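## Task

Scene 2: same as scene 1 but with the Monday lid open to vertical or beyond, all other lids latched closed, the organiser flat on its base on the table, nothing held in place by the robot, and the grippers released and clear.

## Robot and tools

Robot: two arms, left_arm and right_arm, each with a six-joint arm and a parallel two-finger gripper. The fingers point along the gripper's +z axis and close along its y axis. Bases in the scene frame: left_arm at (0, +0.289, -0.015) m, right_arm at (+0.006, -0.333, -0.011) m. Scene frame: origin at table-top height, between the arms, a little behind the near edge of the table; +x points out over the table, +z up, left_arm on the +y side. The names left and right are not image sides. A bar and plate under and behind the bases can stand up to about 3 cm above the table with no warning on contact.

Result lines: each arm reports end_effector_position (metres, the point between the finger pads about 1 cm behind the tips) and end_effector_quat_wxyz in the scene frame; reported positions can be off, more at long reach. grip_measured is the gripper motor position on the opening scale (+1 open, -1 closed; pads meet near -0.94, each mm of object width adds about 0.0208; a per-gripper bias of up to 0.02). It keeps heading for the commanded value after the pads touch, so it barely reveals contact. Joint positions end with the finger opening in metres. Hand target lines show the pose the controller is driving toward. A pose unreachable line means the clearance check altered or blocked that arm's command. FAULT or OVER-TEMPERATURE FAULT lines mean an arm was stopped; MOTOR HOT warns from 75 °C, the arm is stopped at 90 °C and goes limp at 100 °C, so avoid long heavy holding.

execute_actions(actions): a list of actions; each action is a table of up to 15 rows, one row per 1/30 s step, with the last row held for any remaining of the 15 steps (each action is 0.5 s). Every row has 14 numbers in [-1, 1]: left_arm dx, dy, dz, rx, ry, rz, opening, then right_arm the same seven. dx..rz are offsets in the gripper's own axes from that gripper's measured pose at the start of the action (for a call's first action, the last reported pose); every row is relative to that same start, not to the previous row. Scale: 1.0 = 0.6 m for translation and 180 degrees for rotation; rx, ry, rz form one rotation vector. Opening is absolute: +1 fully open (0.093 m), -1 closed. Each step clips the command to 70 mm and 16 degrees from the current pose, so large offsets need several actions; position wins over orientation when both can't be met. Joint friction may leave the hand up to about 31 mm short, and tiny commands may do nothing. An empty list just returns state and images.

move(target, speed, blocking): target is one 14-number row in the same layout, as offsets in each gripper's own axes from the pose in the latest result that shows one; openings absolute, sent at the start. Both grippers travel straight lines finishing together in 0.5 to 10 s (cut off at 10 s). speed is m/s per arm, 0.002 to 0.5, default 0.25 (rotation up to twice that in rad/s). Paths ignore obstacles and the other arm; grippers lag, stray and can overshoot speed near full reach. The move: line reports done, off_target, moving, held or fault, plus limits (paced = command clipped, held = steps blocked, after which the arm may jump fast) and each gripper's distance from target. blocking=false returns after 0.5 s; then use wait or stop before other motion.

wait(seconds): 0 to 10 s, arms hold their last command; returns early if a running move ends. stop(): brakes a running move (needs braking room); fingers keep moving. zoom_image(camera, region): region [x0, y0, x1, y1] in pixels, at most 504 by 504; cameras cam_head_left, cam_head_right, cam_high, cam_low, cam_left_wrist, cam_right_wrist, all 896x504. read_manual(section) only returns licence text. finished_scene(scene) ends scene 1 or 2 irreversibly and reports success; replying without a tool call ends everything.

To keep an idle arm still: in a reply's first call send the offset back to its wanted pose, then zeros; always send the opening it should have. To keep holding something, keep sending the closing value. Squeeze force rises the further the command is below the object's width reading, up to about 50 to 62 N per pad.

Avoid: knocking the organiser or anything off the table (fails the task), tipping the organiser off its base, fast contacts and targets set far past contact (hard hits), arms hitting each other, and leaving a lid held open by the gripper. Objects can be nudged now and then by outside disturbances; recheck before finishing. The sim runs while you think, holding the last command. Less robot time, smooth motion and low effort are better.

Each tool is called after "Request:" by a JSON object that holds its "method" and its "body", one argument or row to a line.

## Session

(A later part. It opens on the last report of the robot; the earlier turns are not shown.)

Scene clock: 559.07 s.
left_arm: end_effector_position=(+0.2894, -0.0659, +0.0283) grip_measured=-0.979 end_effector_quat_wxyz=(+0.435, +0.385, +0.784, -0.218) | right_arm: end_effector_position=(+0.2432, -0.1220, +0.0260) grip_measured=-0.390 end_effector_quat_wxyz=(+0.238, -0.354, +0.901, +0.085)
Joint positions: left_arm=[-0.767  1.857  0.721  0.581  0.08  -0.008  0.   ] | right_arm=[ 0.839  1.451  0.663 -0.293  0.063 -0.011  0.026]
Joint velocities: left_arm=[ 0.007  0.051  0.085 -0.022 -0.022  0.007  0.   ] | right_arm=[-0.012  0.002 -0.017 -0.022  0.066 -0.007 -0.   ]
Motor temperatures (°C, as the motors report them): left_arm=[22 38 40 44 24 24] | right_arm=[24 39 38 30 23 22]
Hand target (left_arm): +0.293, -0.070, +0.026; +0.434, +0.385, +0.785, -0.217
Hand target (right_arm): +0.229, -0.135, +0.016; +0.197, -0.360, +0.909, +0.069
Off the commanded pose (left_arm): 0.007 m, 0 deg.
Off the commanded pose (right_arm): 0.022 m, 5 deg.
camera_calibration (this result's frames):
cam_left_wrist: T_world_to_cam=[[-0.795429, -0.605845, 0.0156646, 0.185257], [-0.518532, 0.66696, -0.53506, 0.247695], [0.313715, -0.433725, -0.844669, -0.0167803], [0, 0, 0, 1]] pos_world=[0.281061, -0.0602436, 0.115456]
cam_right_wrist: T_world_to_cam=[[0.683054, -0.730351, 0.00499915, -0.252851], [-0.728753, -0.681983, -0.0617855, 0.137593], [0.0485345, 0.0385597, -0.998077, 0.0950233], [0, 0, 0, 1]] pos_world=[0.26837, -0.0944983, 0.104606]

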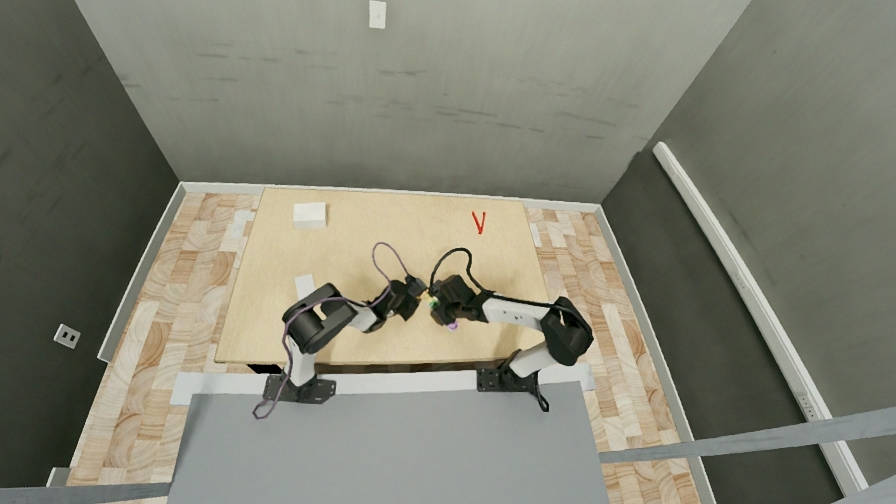

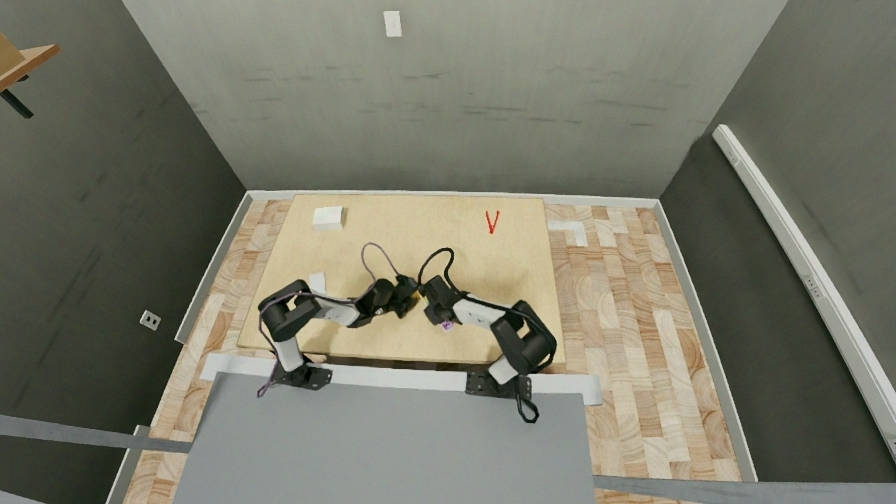

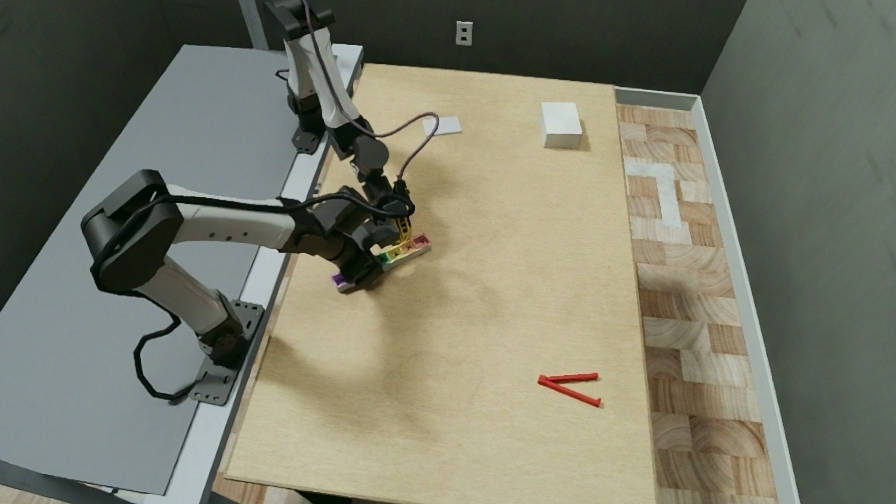

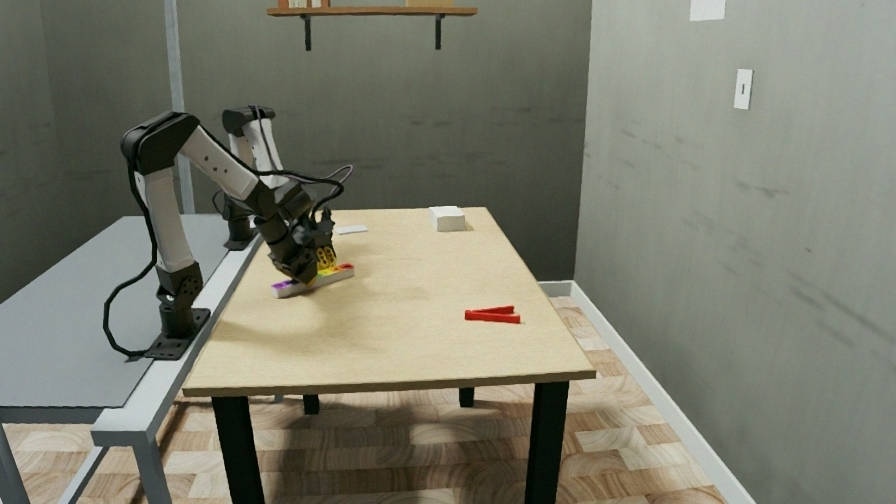

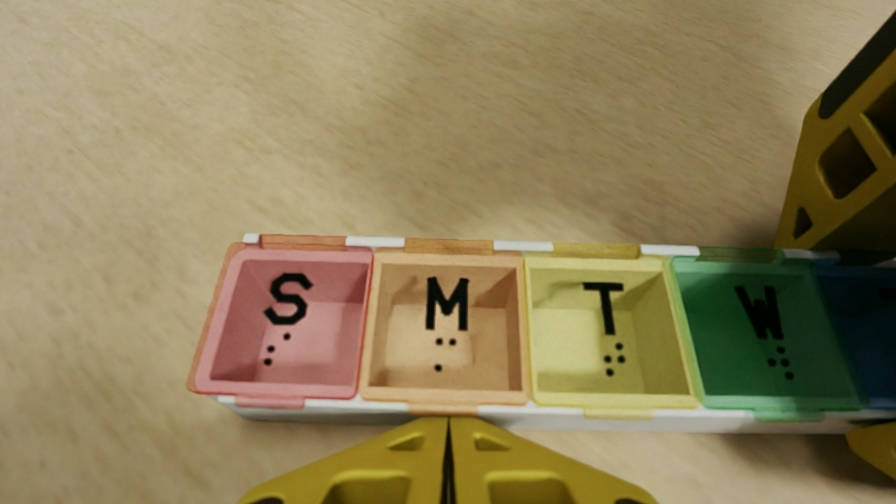

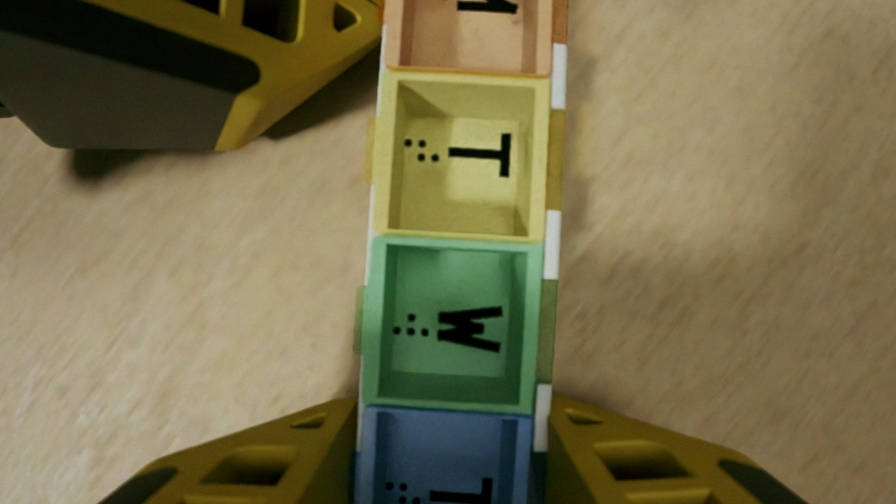

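Request:
{"method": "execute_actions", "body": {
  "actions": []
}}

Request:
{"method": "zoom_image", "body": {
  "camera": "cam_left_wrist",
  "region": [380, 370, 520, 460]
}}

Request:
{"method": "zoom_image", "body": {
  "camera": "cam_right_wrist",
  "region": [330, 0, 430, 70]
}}

Request:
{"method": "zoom_image", "body": {
  "camera": "cam_low",
  "region": [260, 220, 370, 310]
}}

Request:
{"method": "zoom_image", "body": {
  "camera": "cam_head_left",
  "region": [370, 240, 490, 340]
}}

Scene clock: 562.93 s.
left_arm: end_effector_position=(+0.2897, -0.0663, +0.0283) grip_measured=-0.979 end_effector_quat_wxyz=(+0.435, +0.385, +0.784, -0.218) | right_arm: end_effector_position=(+0.2432, -0.1221, +0.0259) grip_measured=-0.390 end_effector_quat_wxyz=(+0.237, -0.353, +0.901, +0.085)
Joint positions: left_arm=[-0.767  1.858  0.723  0.58   0.08  -0.008  0.   ] | right_arm=[ 0.839  1.451  0.663 -0.294  0.063 -0.009  0.026]
Joint velocities: left_arm=[ 0.007 -0.007  0.012 -0.066 -0.007 -0.022  0.   ] | right_arm=[-0.007 -0.012  0.022 -0.066 -0.051  0.037 -0.   ]
Motor temperatures (°C, as the motors report them): left_arm=[22 38 40 44 24 24] | right_arm=[24 39 38 30 23 22]
Hand target (left_arm): +0.293, -0.070, +0.026; +0.434, +0.385, +0.785, -0.217
Hand target (right_arm): +0.229, -0.135, +0.016; +0.197, -0.360, +0.909, +0.070
Off the commanded pose (left_arm): 0.006 m, 0 deg.
Off the commanded pose (right_arm): 0.022 m, 5 deg.
camera_calibration (this result's frames):
cam_left_wrist: T_world_to_cam=[[-0.795623, -0.605585, 0.0158651, 0.185295], [-0.518401, 0.667063, -0.535058, 0.248025], [0.31344, -0.433929, -0.844666, -0.0170049], [0, 0, 0, 1]] pos_world=[0.281331, -0.0606153, 0.115404]
cam_right_wrist: T_world_to_cam=[[0.682097, -0.731249, 0.00426019, -0.252708], [-0.729696, -0.681006, -0.0614309, 0.137849], [0.0478225, 0.0387932, -0.998102, 0.0951856], [0, 0, 0, 1]] pos_world=[0.268407, -0.0946091, 0.10455]

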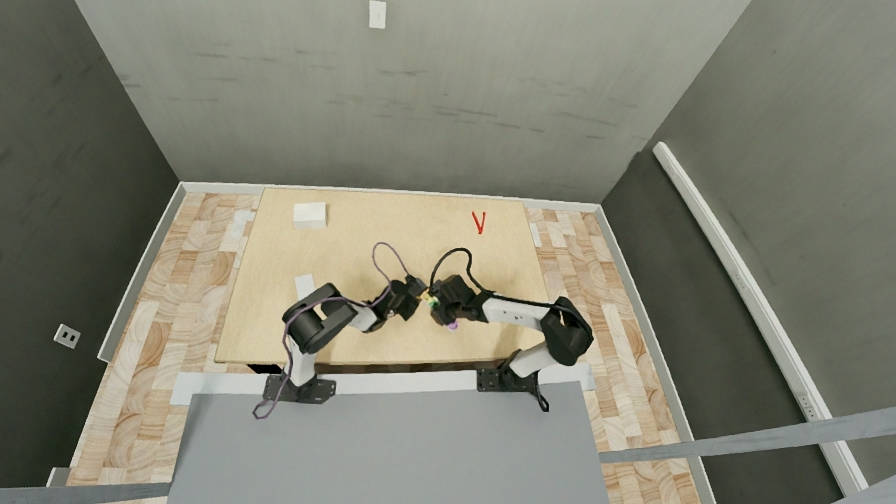

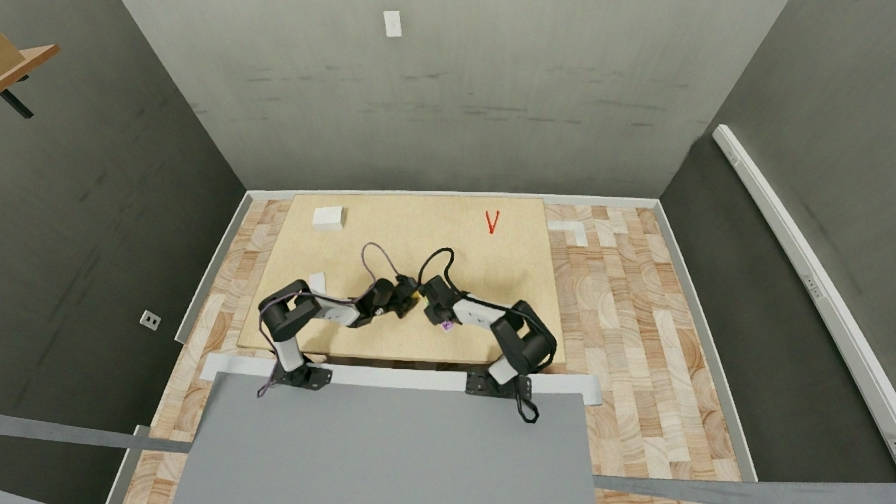

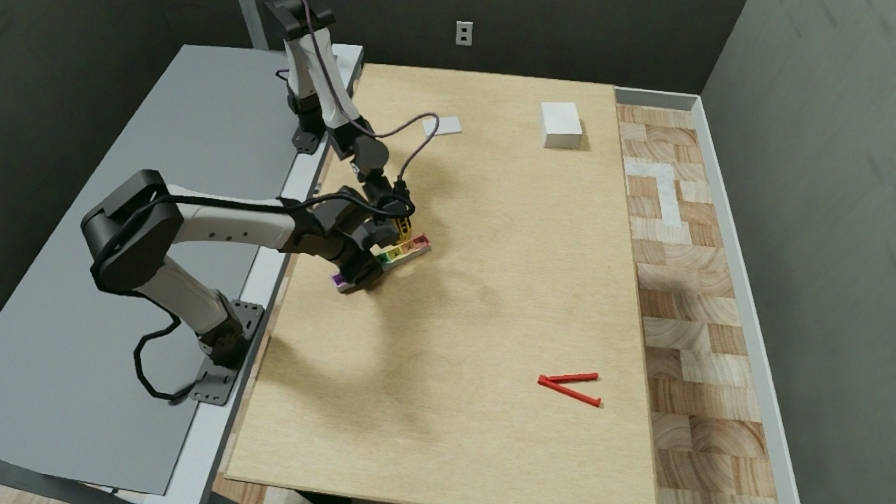

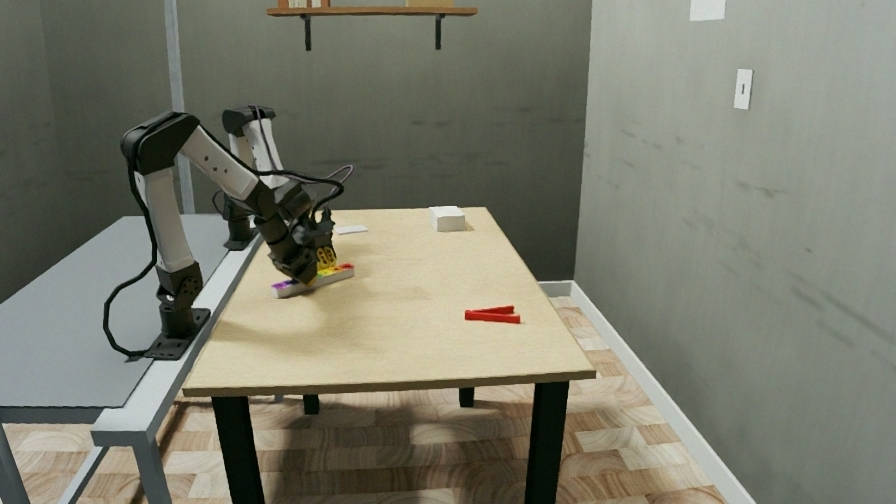

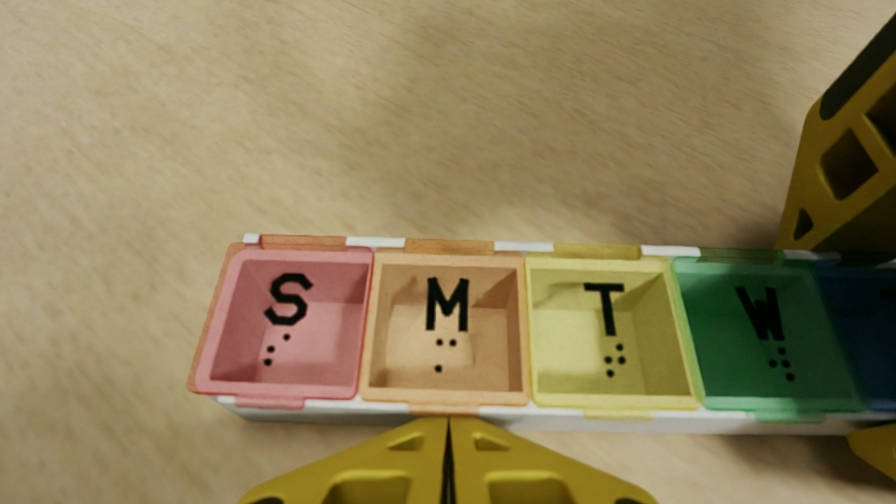

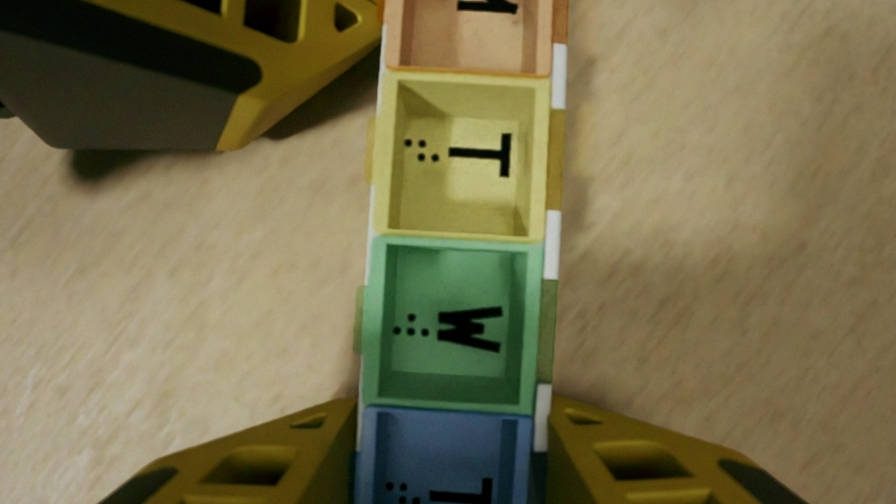

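Region (380, 370, 520, 460) of cam_left_wrist's 896x504 image, scaled by 3.600, with more detail than that image has; it fills the top 324 rows of this view, and the rest is white.

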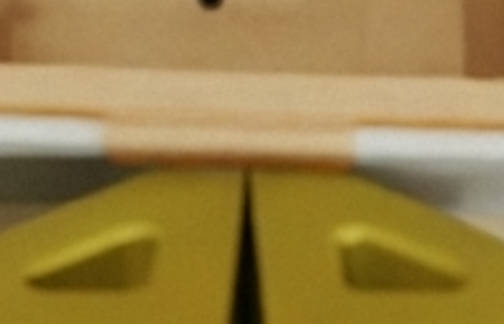

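Region (330, 0, 430, 70) of cam_right_wrist's 896x504 image, scaled by 5.040, with more detail than that image has; it fills the top 353 rows of this view, and the rest is white.

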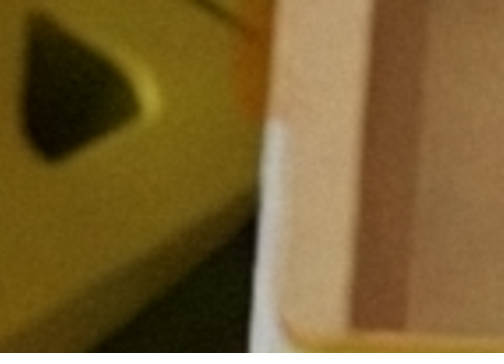

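Region (260, 220, 370, 310) of cam_low's 896x504 image, scaled by 4.582, with more detail than that image has; it fills the top 412 rows of this view, and the rest is white.

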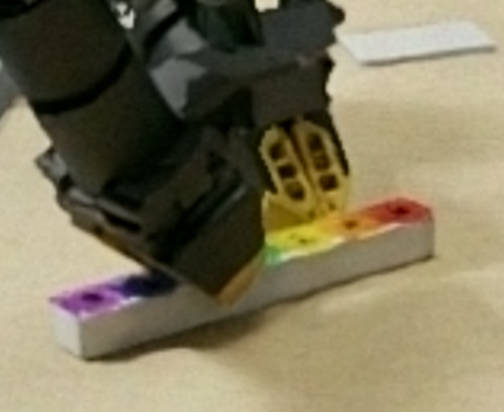

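Region (370, 240, 490, 340) of cam_head_left's 896x504 image, scaled by 4.200, with more detail than that image has.

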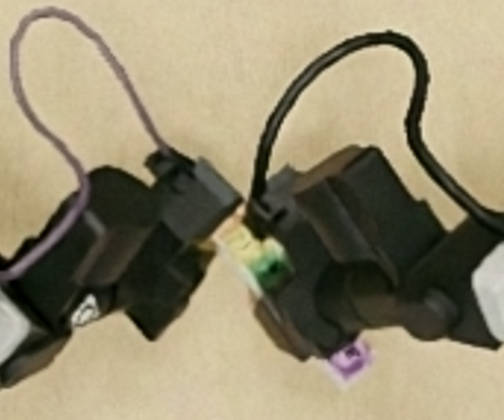

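Request:
{"method": "execute_actions", "body": {
  "actions": [
    [[-0.0307,-0.0002,-0.0022,0,-0.0153,0.0012,-1,0.0431,0,-0.0011,0,0.0335,-0.0021,-0.42],[-0.0439,-0.0006,-0.0071,0,-0.0232,0.0019,-1,0.0541,0,0,0,0.0412,-0.0026,-0.42],[-0.0511,-0.0008,-0.0097,0,-0.0277,0.0022,-1,0.0679,0,0.0014,0,0.0508,-0.0032,-0.42],[-0.0575,-0.0009,-0.0113,0,-0.0318,0.0025,-1,0.0817,0,0.0029,0,0.0604,-0.0038,-0.42],[-0.0648,-0.0010,-0.0128,0,-0.0369,0.0030,-1,0.0899,0,0.0037,0,0.0662,-0.0042,-0.42],[-0.0728,-0.0011,-0.0139,0,-0.0433,0.0035,-1,0.0927,0,0.0040,0,0.0681,-0.0043,-0.42],[-0.0824,-0.0012,-0.0153,0,-0.0509,0.0041,-1,0.0927,0,0.0040,0,0.0681,-0.0043,-0.42],[-0.0923,-0.0014,-0.0170,0,-0.0589,0.0047,-1,0.0927,0,0.0040,0,0.0681,-0.0043,-0.42],[-0.1014,-0.0015,-0.0188,0,-0.0662,0.0053,-1,0.0927,0,0.0040,0,0.0681,-0.0043,-0.42],[-0.1085,-0.0016,-0.0204,0,-0.0719,0.0058,-1,0.0927,0,0.0040,0,0.0681,-0.0043,-0.42],[-0.1093,-0.0016,-0.0206,0,-0.0726,0.0058,-1,0.0927,0,0.0040,0,0.0681,-0.0043,-0.42],[-0.1034,-0.0015,-0.0193,0,-0.0678,0.0054,-1,0.0927,0,0.0040,0,0.0681,-0.0043,-0.42],[-0.0893,-0.0012,-0.0153,0,-0.0576,0.0046,-1,0.0762,0,0.0023,0,0.0566,-0.0036,-0.42],[-0.0741,-0.0009,-0.0114,0,-0.0468,0.0037,-1,0.0569,0,0.0003,0,0.0431,-0.0027,-0.42],[-0.0634,-0.0007,-0.0089,0,-0.0392,0.0031,-1,0.0431,0,-0.0011,0,0.0335,-0.0021,-0.42]]
  ]
}}

Scene clock: 641.37 s.
left_arm: end_effector_position=(+0.2980, -0.0786, +0.0718) grip_measured=-0.979 end_effector_quat_wxyz=(+0.497, +0.372, +0.745, -0.246) | right_arm: end_effector_position=(+0.2420, -0.1241, +0.0258) grip_measured=-0.390 end_effector_quat_wxyz=(+0.232, -0.351, +0.903, +0.081)
Joint positions: left_arm=[-0.767  1.816  0.723  0.696  0.08  -0.008  0.   ] | right_arm=[ 0.839  1.45   0.669 -0.314  0.067 -0.004  0.026]
Joint velocities: left_arm=[ 0.002 -0.007  0.002 -0.125 -0.007 -0.022  0.   ] | right_arm=[ 0.012 -0.037  0.002 -0.022  0.066 -0.022  0.001]
Motor temperatures (°C, as the motors report them): left_arm=[22 40 41 44 24 24] | right_arm=[24 39 38 28 23 22]
Hand target (left_arm): +0.299, -0.078, +0.064; +0.484, +0.374, +0.754, -0.239
Hand target (right_arm): +0.227, -0.137, +0.014; +0.191, -0.360, +0.911, +0.066
Off the commanded pose (left_arm): 0.008 m, 2 deg.
Off the commanded pose (right_arm): 0.024 m, 5 deg.
camera_calibration (this result's frames):
cam_left_wrist: T_world_to_cam=[[-0.800635, -0.599136, 0.00452507, 0.186611], [-0.452172, 0.599255, -0.660632, 0.267805], [0.393097, -0.530971, -0.750696, -0.0262829], [0, 0, 0, 1]] pos_world=[0.280833, -0.0626332, 0.156345]
cam_right_wrist: T_world_to_cam=[[0.677804, -0.735224, 0.00527397, -0.252856], [-0.734208, -0.677213, -0.0481835, 0.136841], [0.0389973, 0.0287868, -0.998825, 0.0960688], [0, 0, 0, 1]] pos_world=[0.268111, -0.0960008, 0.103883]

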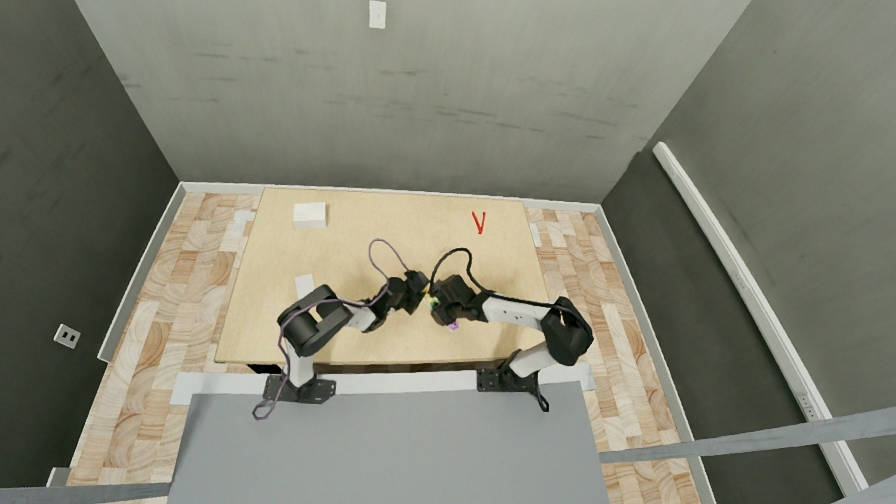

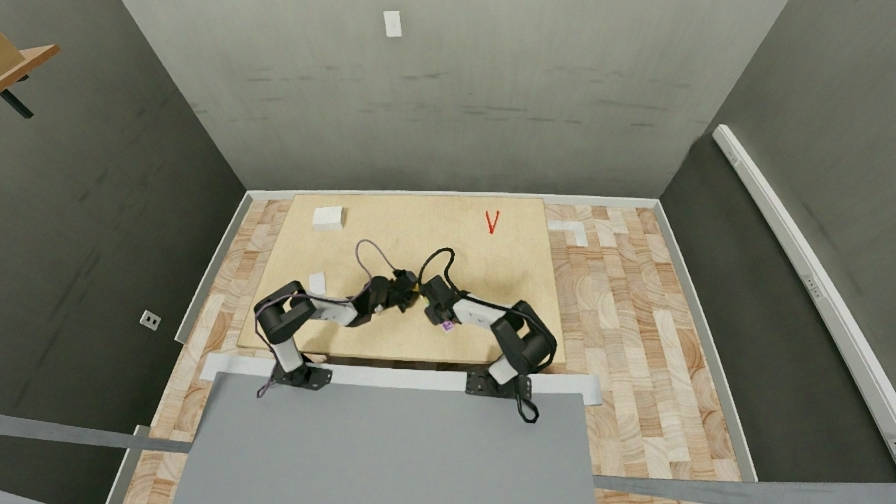

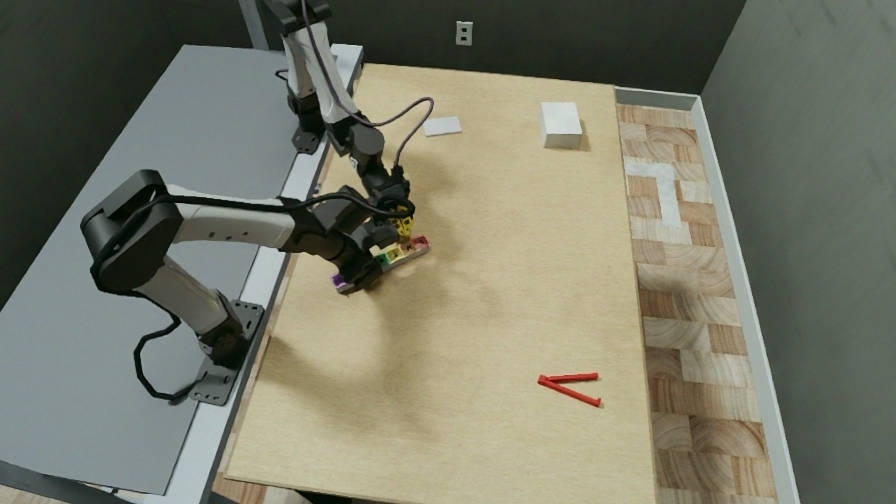

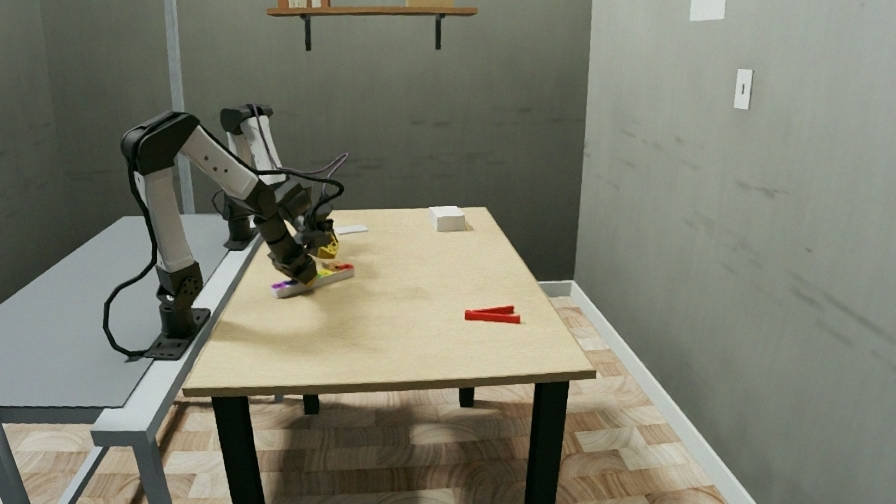

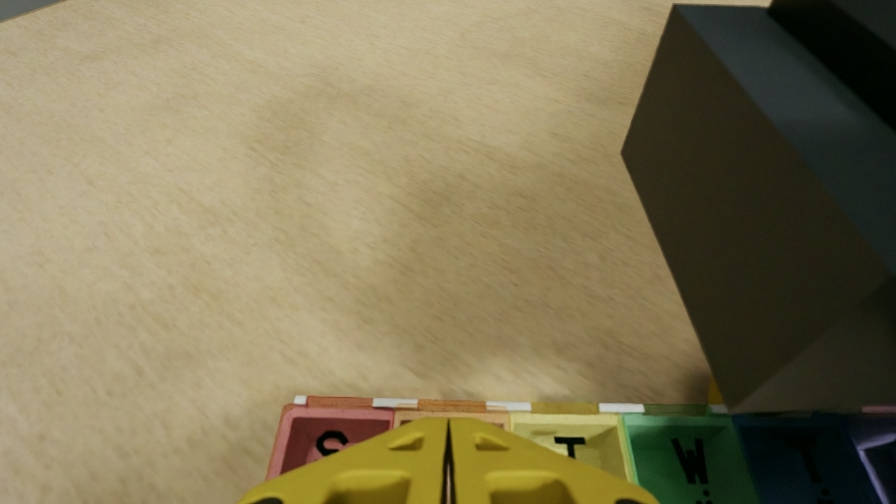

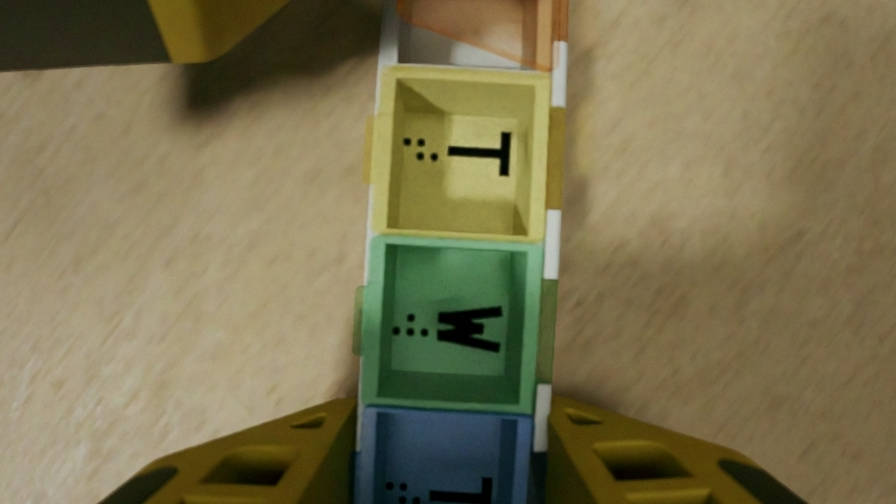

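Request:
{"method": "execute_actions", "body": {
  "actions": []
}}

Request:
{"method": "zoom_image", "body": {
  "camera": "cam_low",
  "region": [290, 220, 370, 290]
}}

Request:
{"method": "zoom_image", "body": {
  "camera": "cam_high",
  "region": [360, 190, 450, 270]
}}

Scene clock: 643.87 s.
left_arm: end_effector_position=(+0.2972, -0.0775, +0.0688) grip_measured=-0.979 end_effector_quat_wxyz=(+0.491, +0.373, +0.749, -0.243) | right_arm: end_effector_position=(+0.2420, -0.1241, +0.0259) grip_measured=-0.390 end_effector_quat_wxyz=(+0.232, -0.351, +0.903, +0.081)
Joint positions: left_arm=[-0.767  1.816  0.723  0.682  0.08  -0.008  0.   ] | right_arm=[ 0.839  1.45   0.669 -0.314  0.067 -0.004  0.026]
Joint velocities: left_arm=[ 0.002  0.007  0.002  0.022 -0.037  0.022  0.   ] | right_arm=[-0.002  0.002 -0.007 -0.051  0.007 -0.051 -0.   ]
Motor temperatures (°C, as the motors report them): left_arm=[22 40 41 44 24 24] | right_arm=[24 39 38 28 23 22]
Hand target (left_arm): +0.299, -0.078, +0.064; +0.485, +0.374, +0.754, -0.239
Hand target (right_arm): +0.227, -0.137, +0.014; +0.191, -0.360, +0.911, +0.066
Off the commanded pose (left_arm): 0.006 m, 1 deg.
Off the commanded pose (right_arm): 0.024 m, 5 deg.
camera_calibration (this result's frames):
cam_left_wrist: T_world_to_cam=[[-0.800247, -0.599645, 0.00556307, 0.186427], [-0.458436, 0.605766, -0.650296, 0.266464], [0.386577, -0.522948, -0.759661, -0.0245392], [0, 0, 0, 1]] pos_world=[0.280831, -0.0624573, 0.153602]
cam_right_wrist: T_world_to_cam=[[0.677789, -0.735237, 0.00526581, -0.252859], [-0.734206, -0.677187, -0.048564, 0.136889], [0.039272, 0.02905, -0.998806, 0.0961461], [0, 0, 0, 1]] pos_world=[0.268114, -0.0960053, 0.104011]

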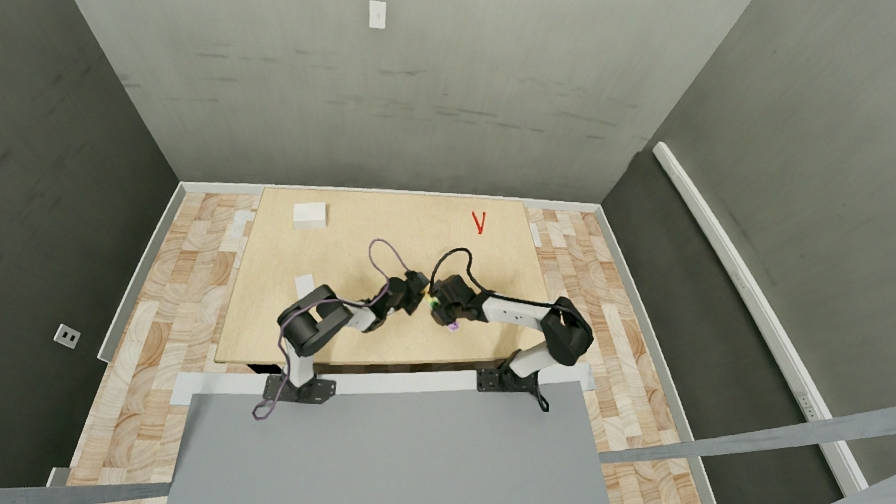

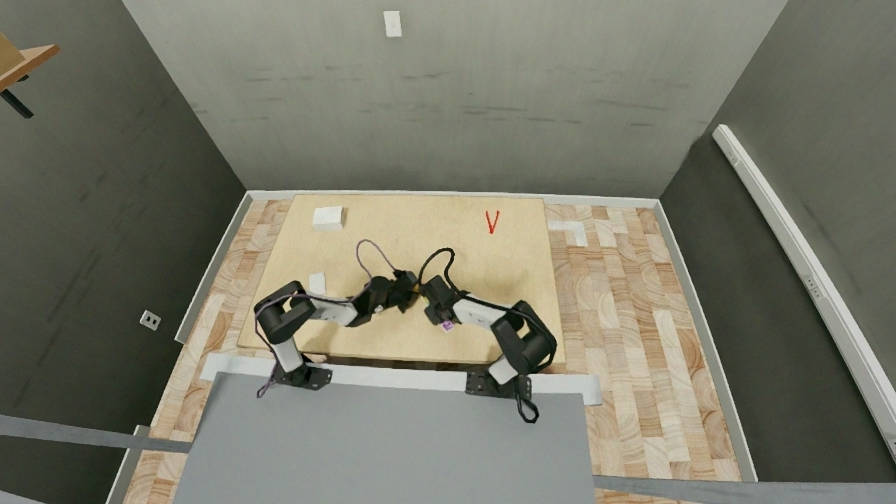

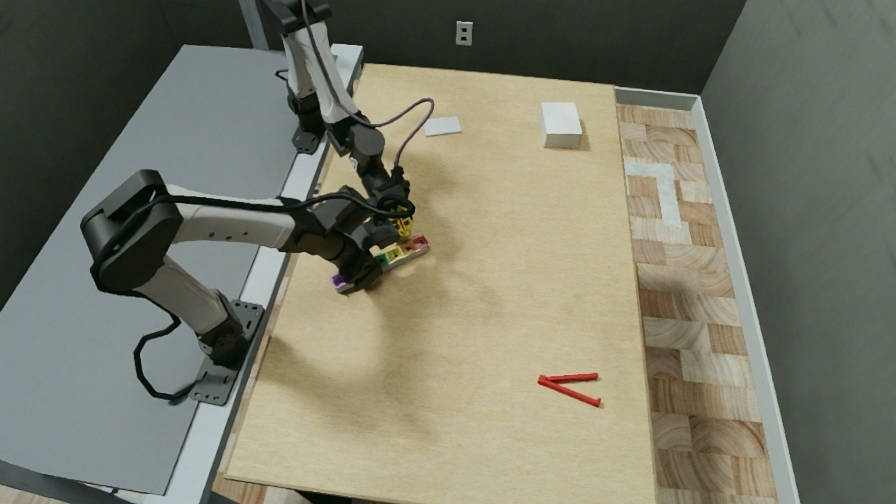

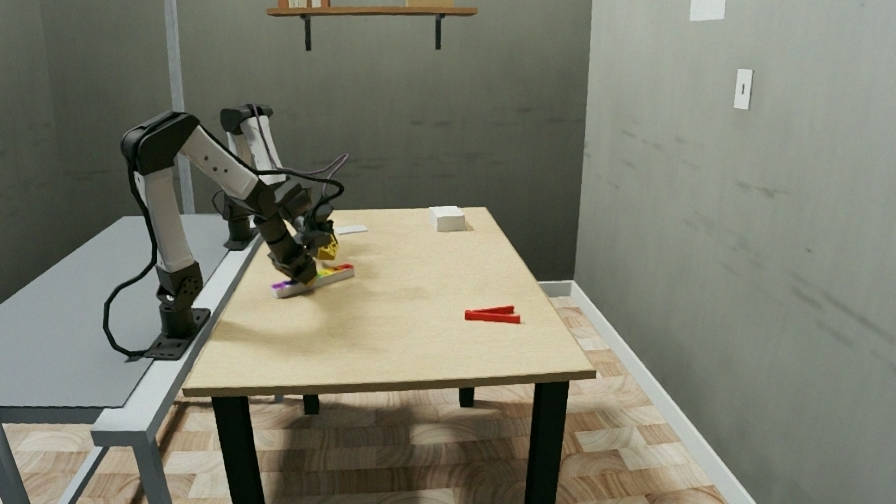

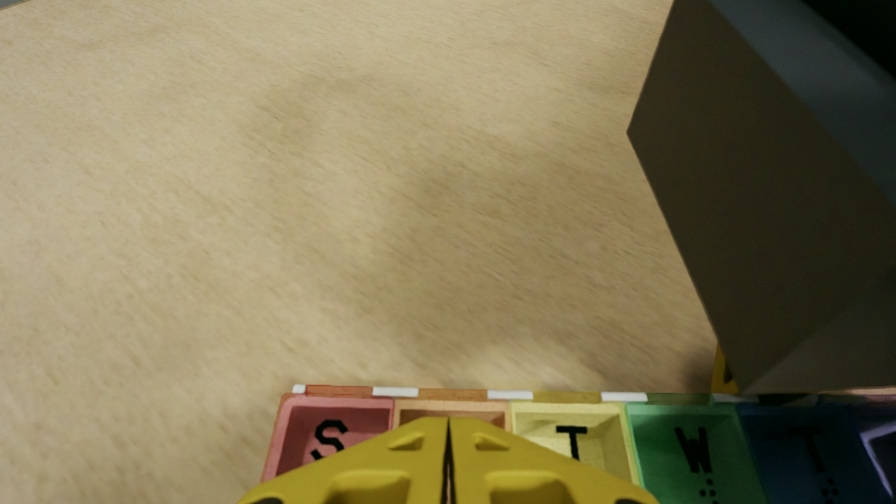

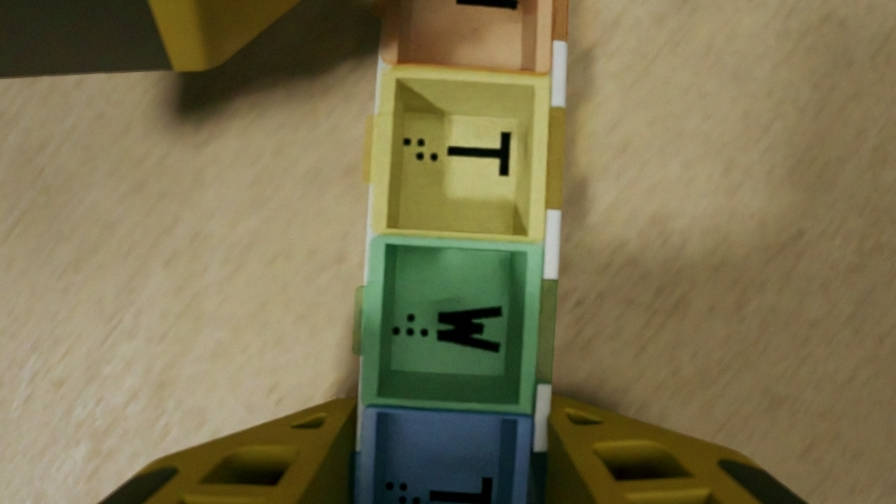

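Region (290, 220, 370, 290) of cam_low's 896x504 image, scaled by 6.300, with more detail than that image has; it fills the top 441 rows of this view, and the rest is white.

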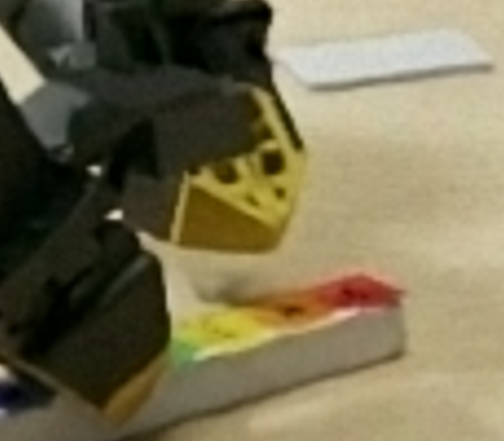

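Region (360, 190, 450, 270) of cam_high's 896x504 image, scaled by 5.600, with more detail than that image has.

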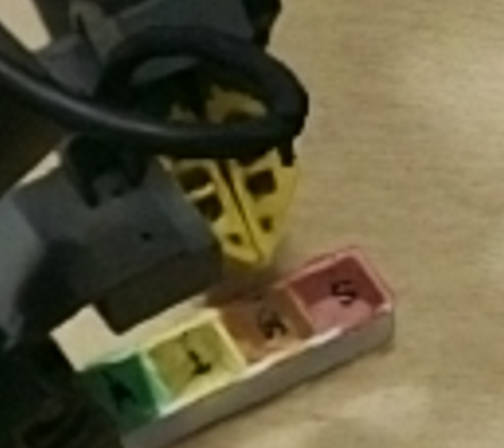

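Request:
{"method": "execute_actions", "body": {
  "actions": [
    [[0.0301,0.0001,0.0007,0,0.0140,-0.0011,-1,0.0340,0,-0.0014,0,0.0268,-0.0018,-0.42],[0.0423,-0.0001,-0.0010,0,0.0191,-0.0015,-1,0.0300,0,-0.0011,0,0.0236,-0.0016,-0.42],[0.0573,-0.0002,-0.0031,0,0.0255,-0.0020,-1,0.0255,0,-0.0008,0,0.0201,-0.0013,-0.42],[0.0730,-0.0004,-0.0052,0,0.0321,-0.0026,-1,0.0210,0,-0.0005,0,0.0165,-0.0011,-0.42],[0.0871,-0.0005,-0.0067,0,0.0382,-0.0031,-1,0.0180,0,-0.0004,0,0.0142,-0.0010,-0.42],[0.0973,-0.0006,-0.0075,0,0.0427,-0.0034,-1,0.0162,0,-0.0003,0,0.0127,-0.0009,-0.42],[0.1024,-0.0006,-0.0073,0,0.0449,-0.0036,-1,0.0162,0,-0.0003,0,0.0127,-0.0009,-0.42],[0.1000,-0.0004,-0.0052,0,0.0439,-0.0035,-1,0.0162,0,-0.0003,0,0.0127,-0.0009,-0.42],[0.0824,0.0002,0.0025,0,0.0366,-0.0029,-1,0.0162,0,-0.0003,0,0.0127,-0.0009,-0.42],[0.0745,0.0006,0.0078,0,0.0334,-0.0027,-1,0.0162,0,-0.0003,0,0.0127,-0.0009,-0.42],[0.0741,0.0009,0.0113,0,0.0334,-0.0027,-1,0.0162,0,-0.0003,0,0.0127,-0.0009,-0.42],[0.0731,0.0012,0.0147,0,0.0331,-0.0026,-1,0.0162,0,-0.0003,0,0.0127,-0.0009,-0.42],[0.0714,0.0014,0.0169,0,0.0325,-0.0026,-1,0.0162,0,-0.0003,0,0.0127,-0.0009,-0.42],[0.0705,0.0015,0.0185,0,0.0321,-0.0026,-1,0.0162,0,-0.0003,0,0.0127,-0.0009,-0.42],[0.0701,0.0015,0.0191,0,0.0320,-0.0026,-1,0.0162,0,-0.0003,0,0.0127,-0.0009,-0.42]]
  ]
}}

Scene clock: 703.30 s.
left_arm: end_effector_position=(+0.2891, -0.0655, +0.0254) grip_measured=-0.979 end_effector_quat_wxyz=(+0.451, +0.382, +0.775, -0.225) | right_arm: end_effector_position=(+0.2422, -0.1240, +0.0260) grip_measured=-0.390 end_effector_quat_wxyz=(+0.232, -0.351, +0.903, +0.082)
Joint positions: left_arm=[-0.767  1.884  0.688  0.68   0.08  -0.008  0.   ] | right_arm=[ 0.839  1.45   0.669 -0.313  0.067 -0.004  0.026]
Joint velocities: left_arm=[-0.017  0.12   0.134 -0.051  0.022  0.007  0.   ] | right_arm=[-0.007 -0.017 -0.002  0.066  0.007  0.022 -0.001]
Motor temperatures (°C, as the motors report them): left_arm=[22 41 41 44 24 24] | right_arm=[24 38 38 27 23 22]
Hand target (left_arm): +0.294, -0.072, +0.026; +0.452, +0.381, +0.774, -0.227
Hand target (right_arm): +0.236, -0.130, +0.021; +0.214, -0.354, +0.907, +0.074
Off the commanded pose (left_arm): 0.008 m, 0 deg.
Off the commanded pose (right_arm): 0.010 m, 2 deg.
camera_calibration (this result's frames):
cam_left_wrist: T_world_to_cam=[[-0.796986, -0.603855, 0.0131593, 0.185976], [-0.503073, 0.651599, -0.567746, 0.241043], [0.334262, -0.459106, -0.823099, -0.0271972], [0, 0, 0, 1]] pos_world=[0.278574, -0.0572475, 0.112018]
cam_right_wrist: T_world_to_cam=[[0.677761, -0.735263, 0.00524948, -0.252856], [-0.734203, -0.677136, -0.0493251, 0.137081], [0.0398216, 0.0295765, -0.998769, 0.0961574], [0, 0, 0, 1]] pos_world=[0.268192, -0.0959379, 0.104128]

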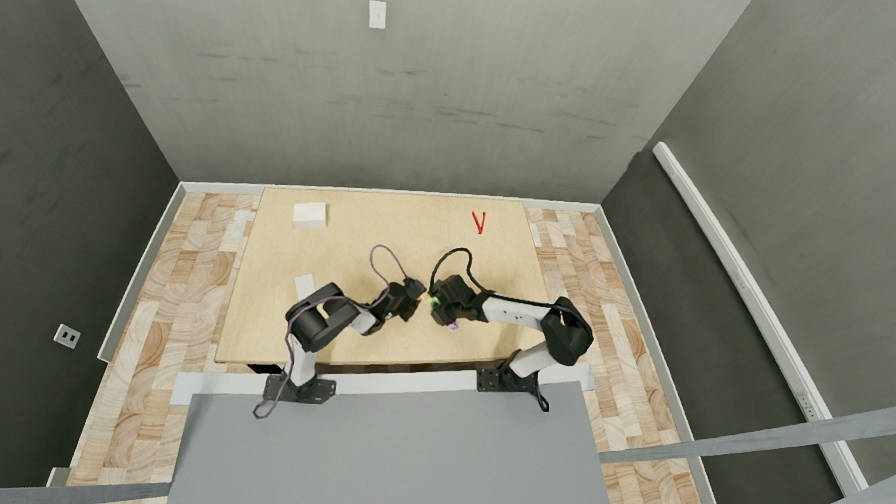

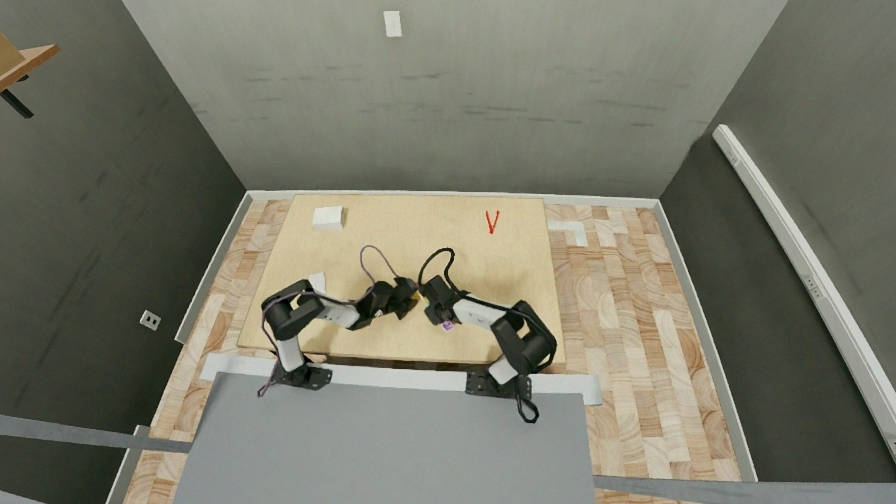

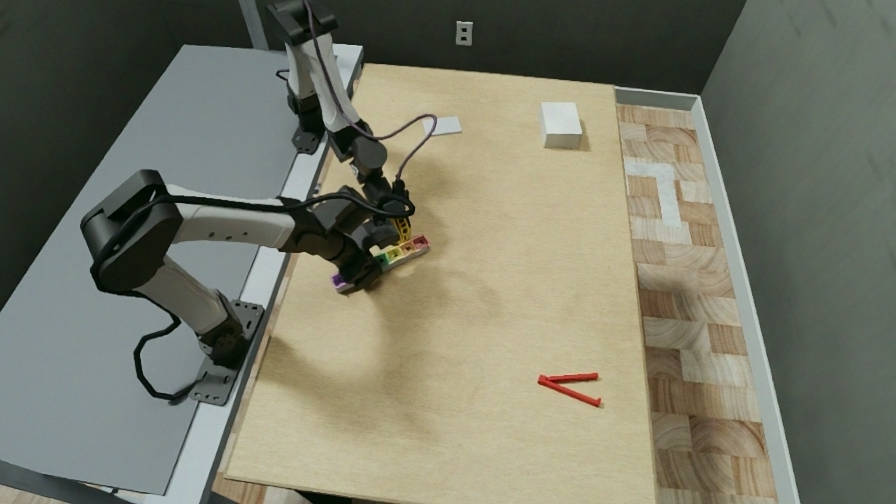

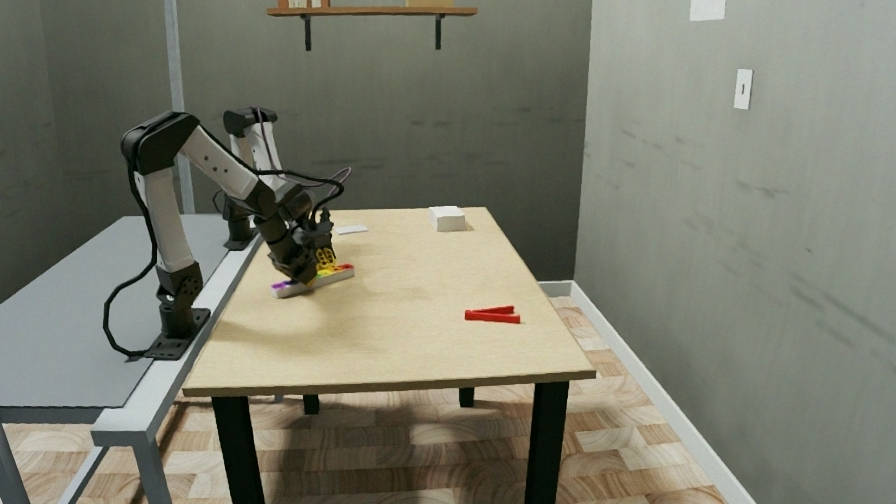

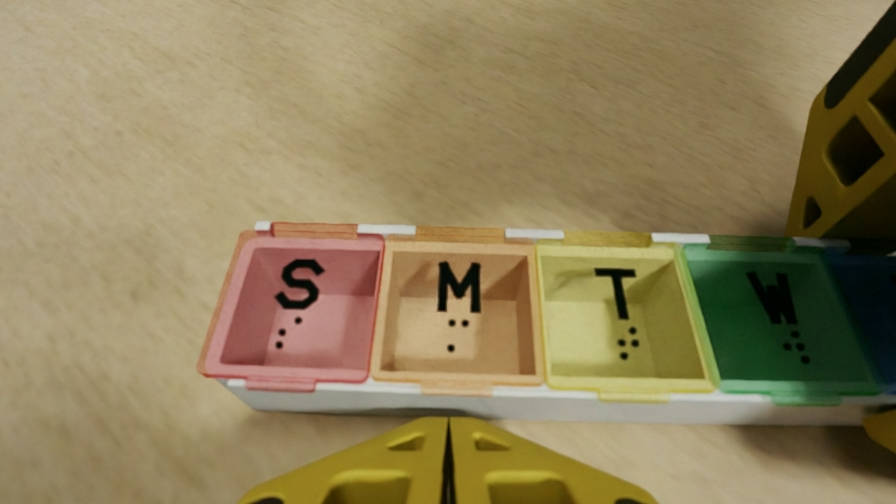

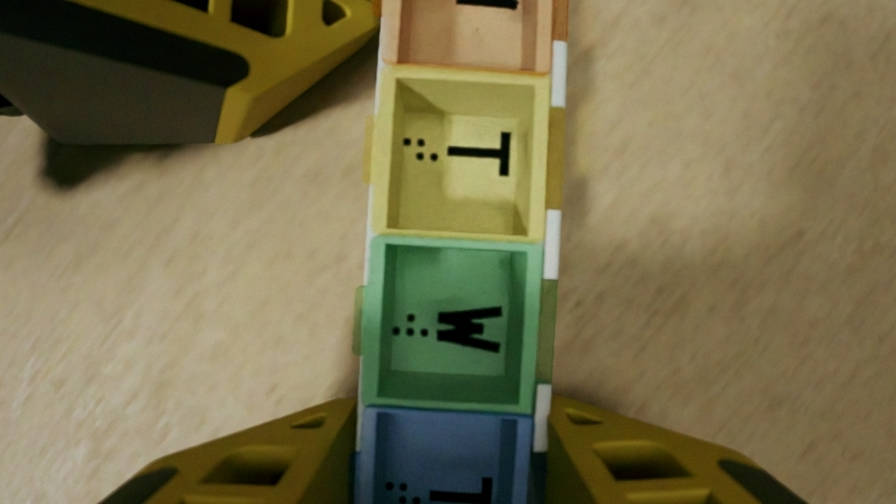

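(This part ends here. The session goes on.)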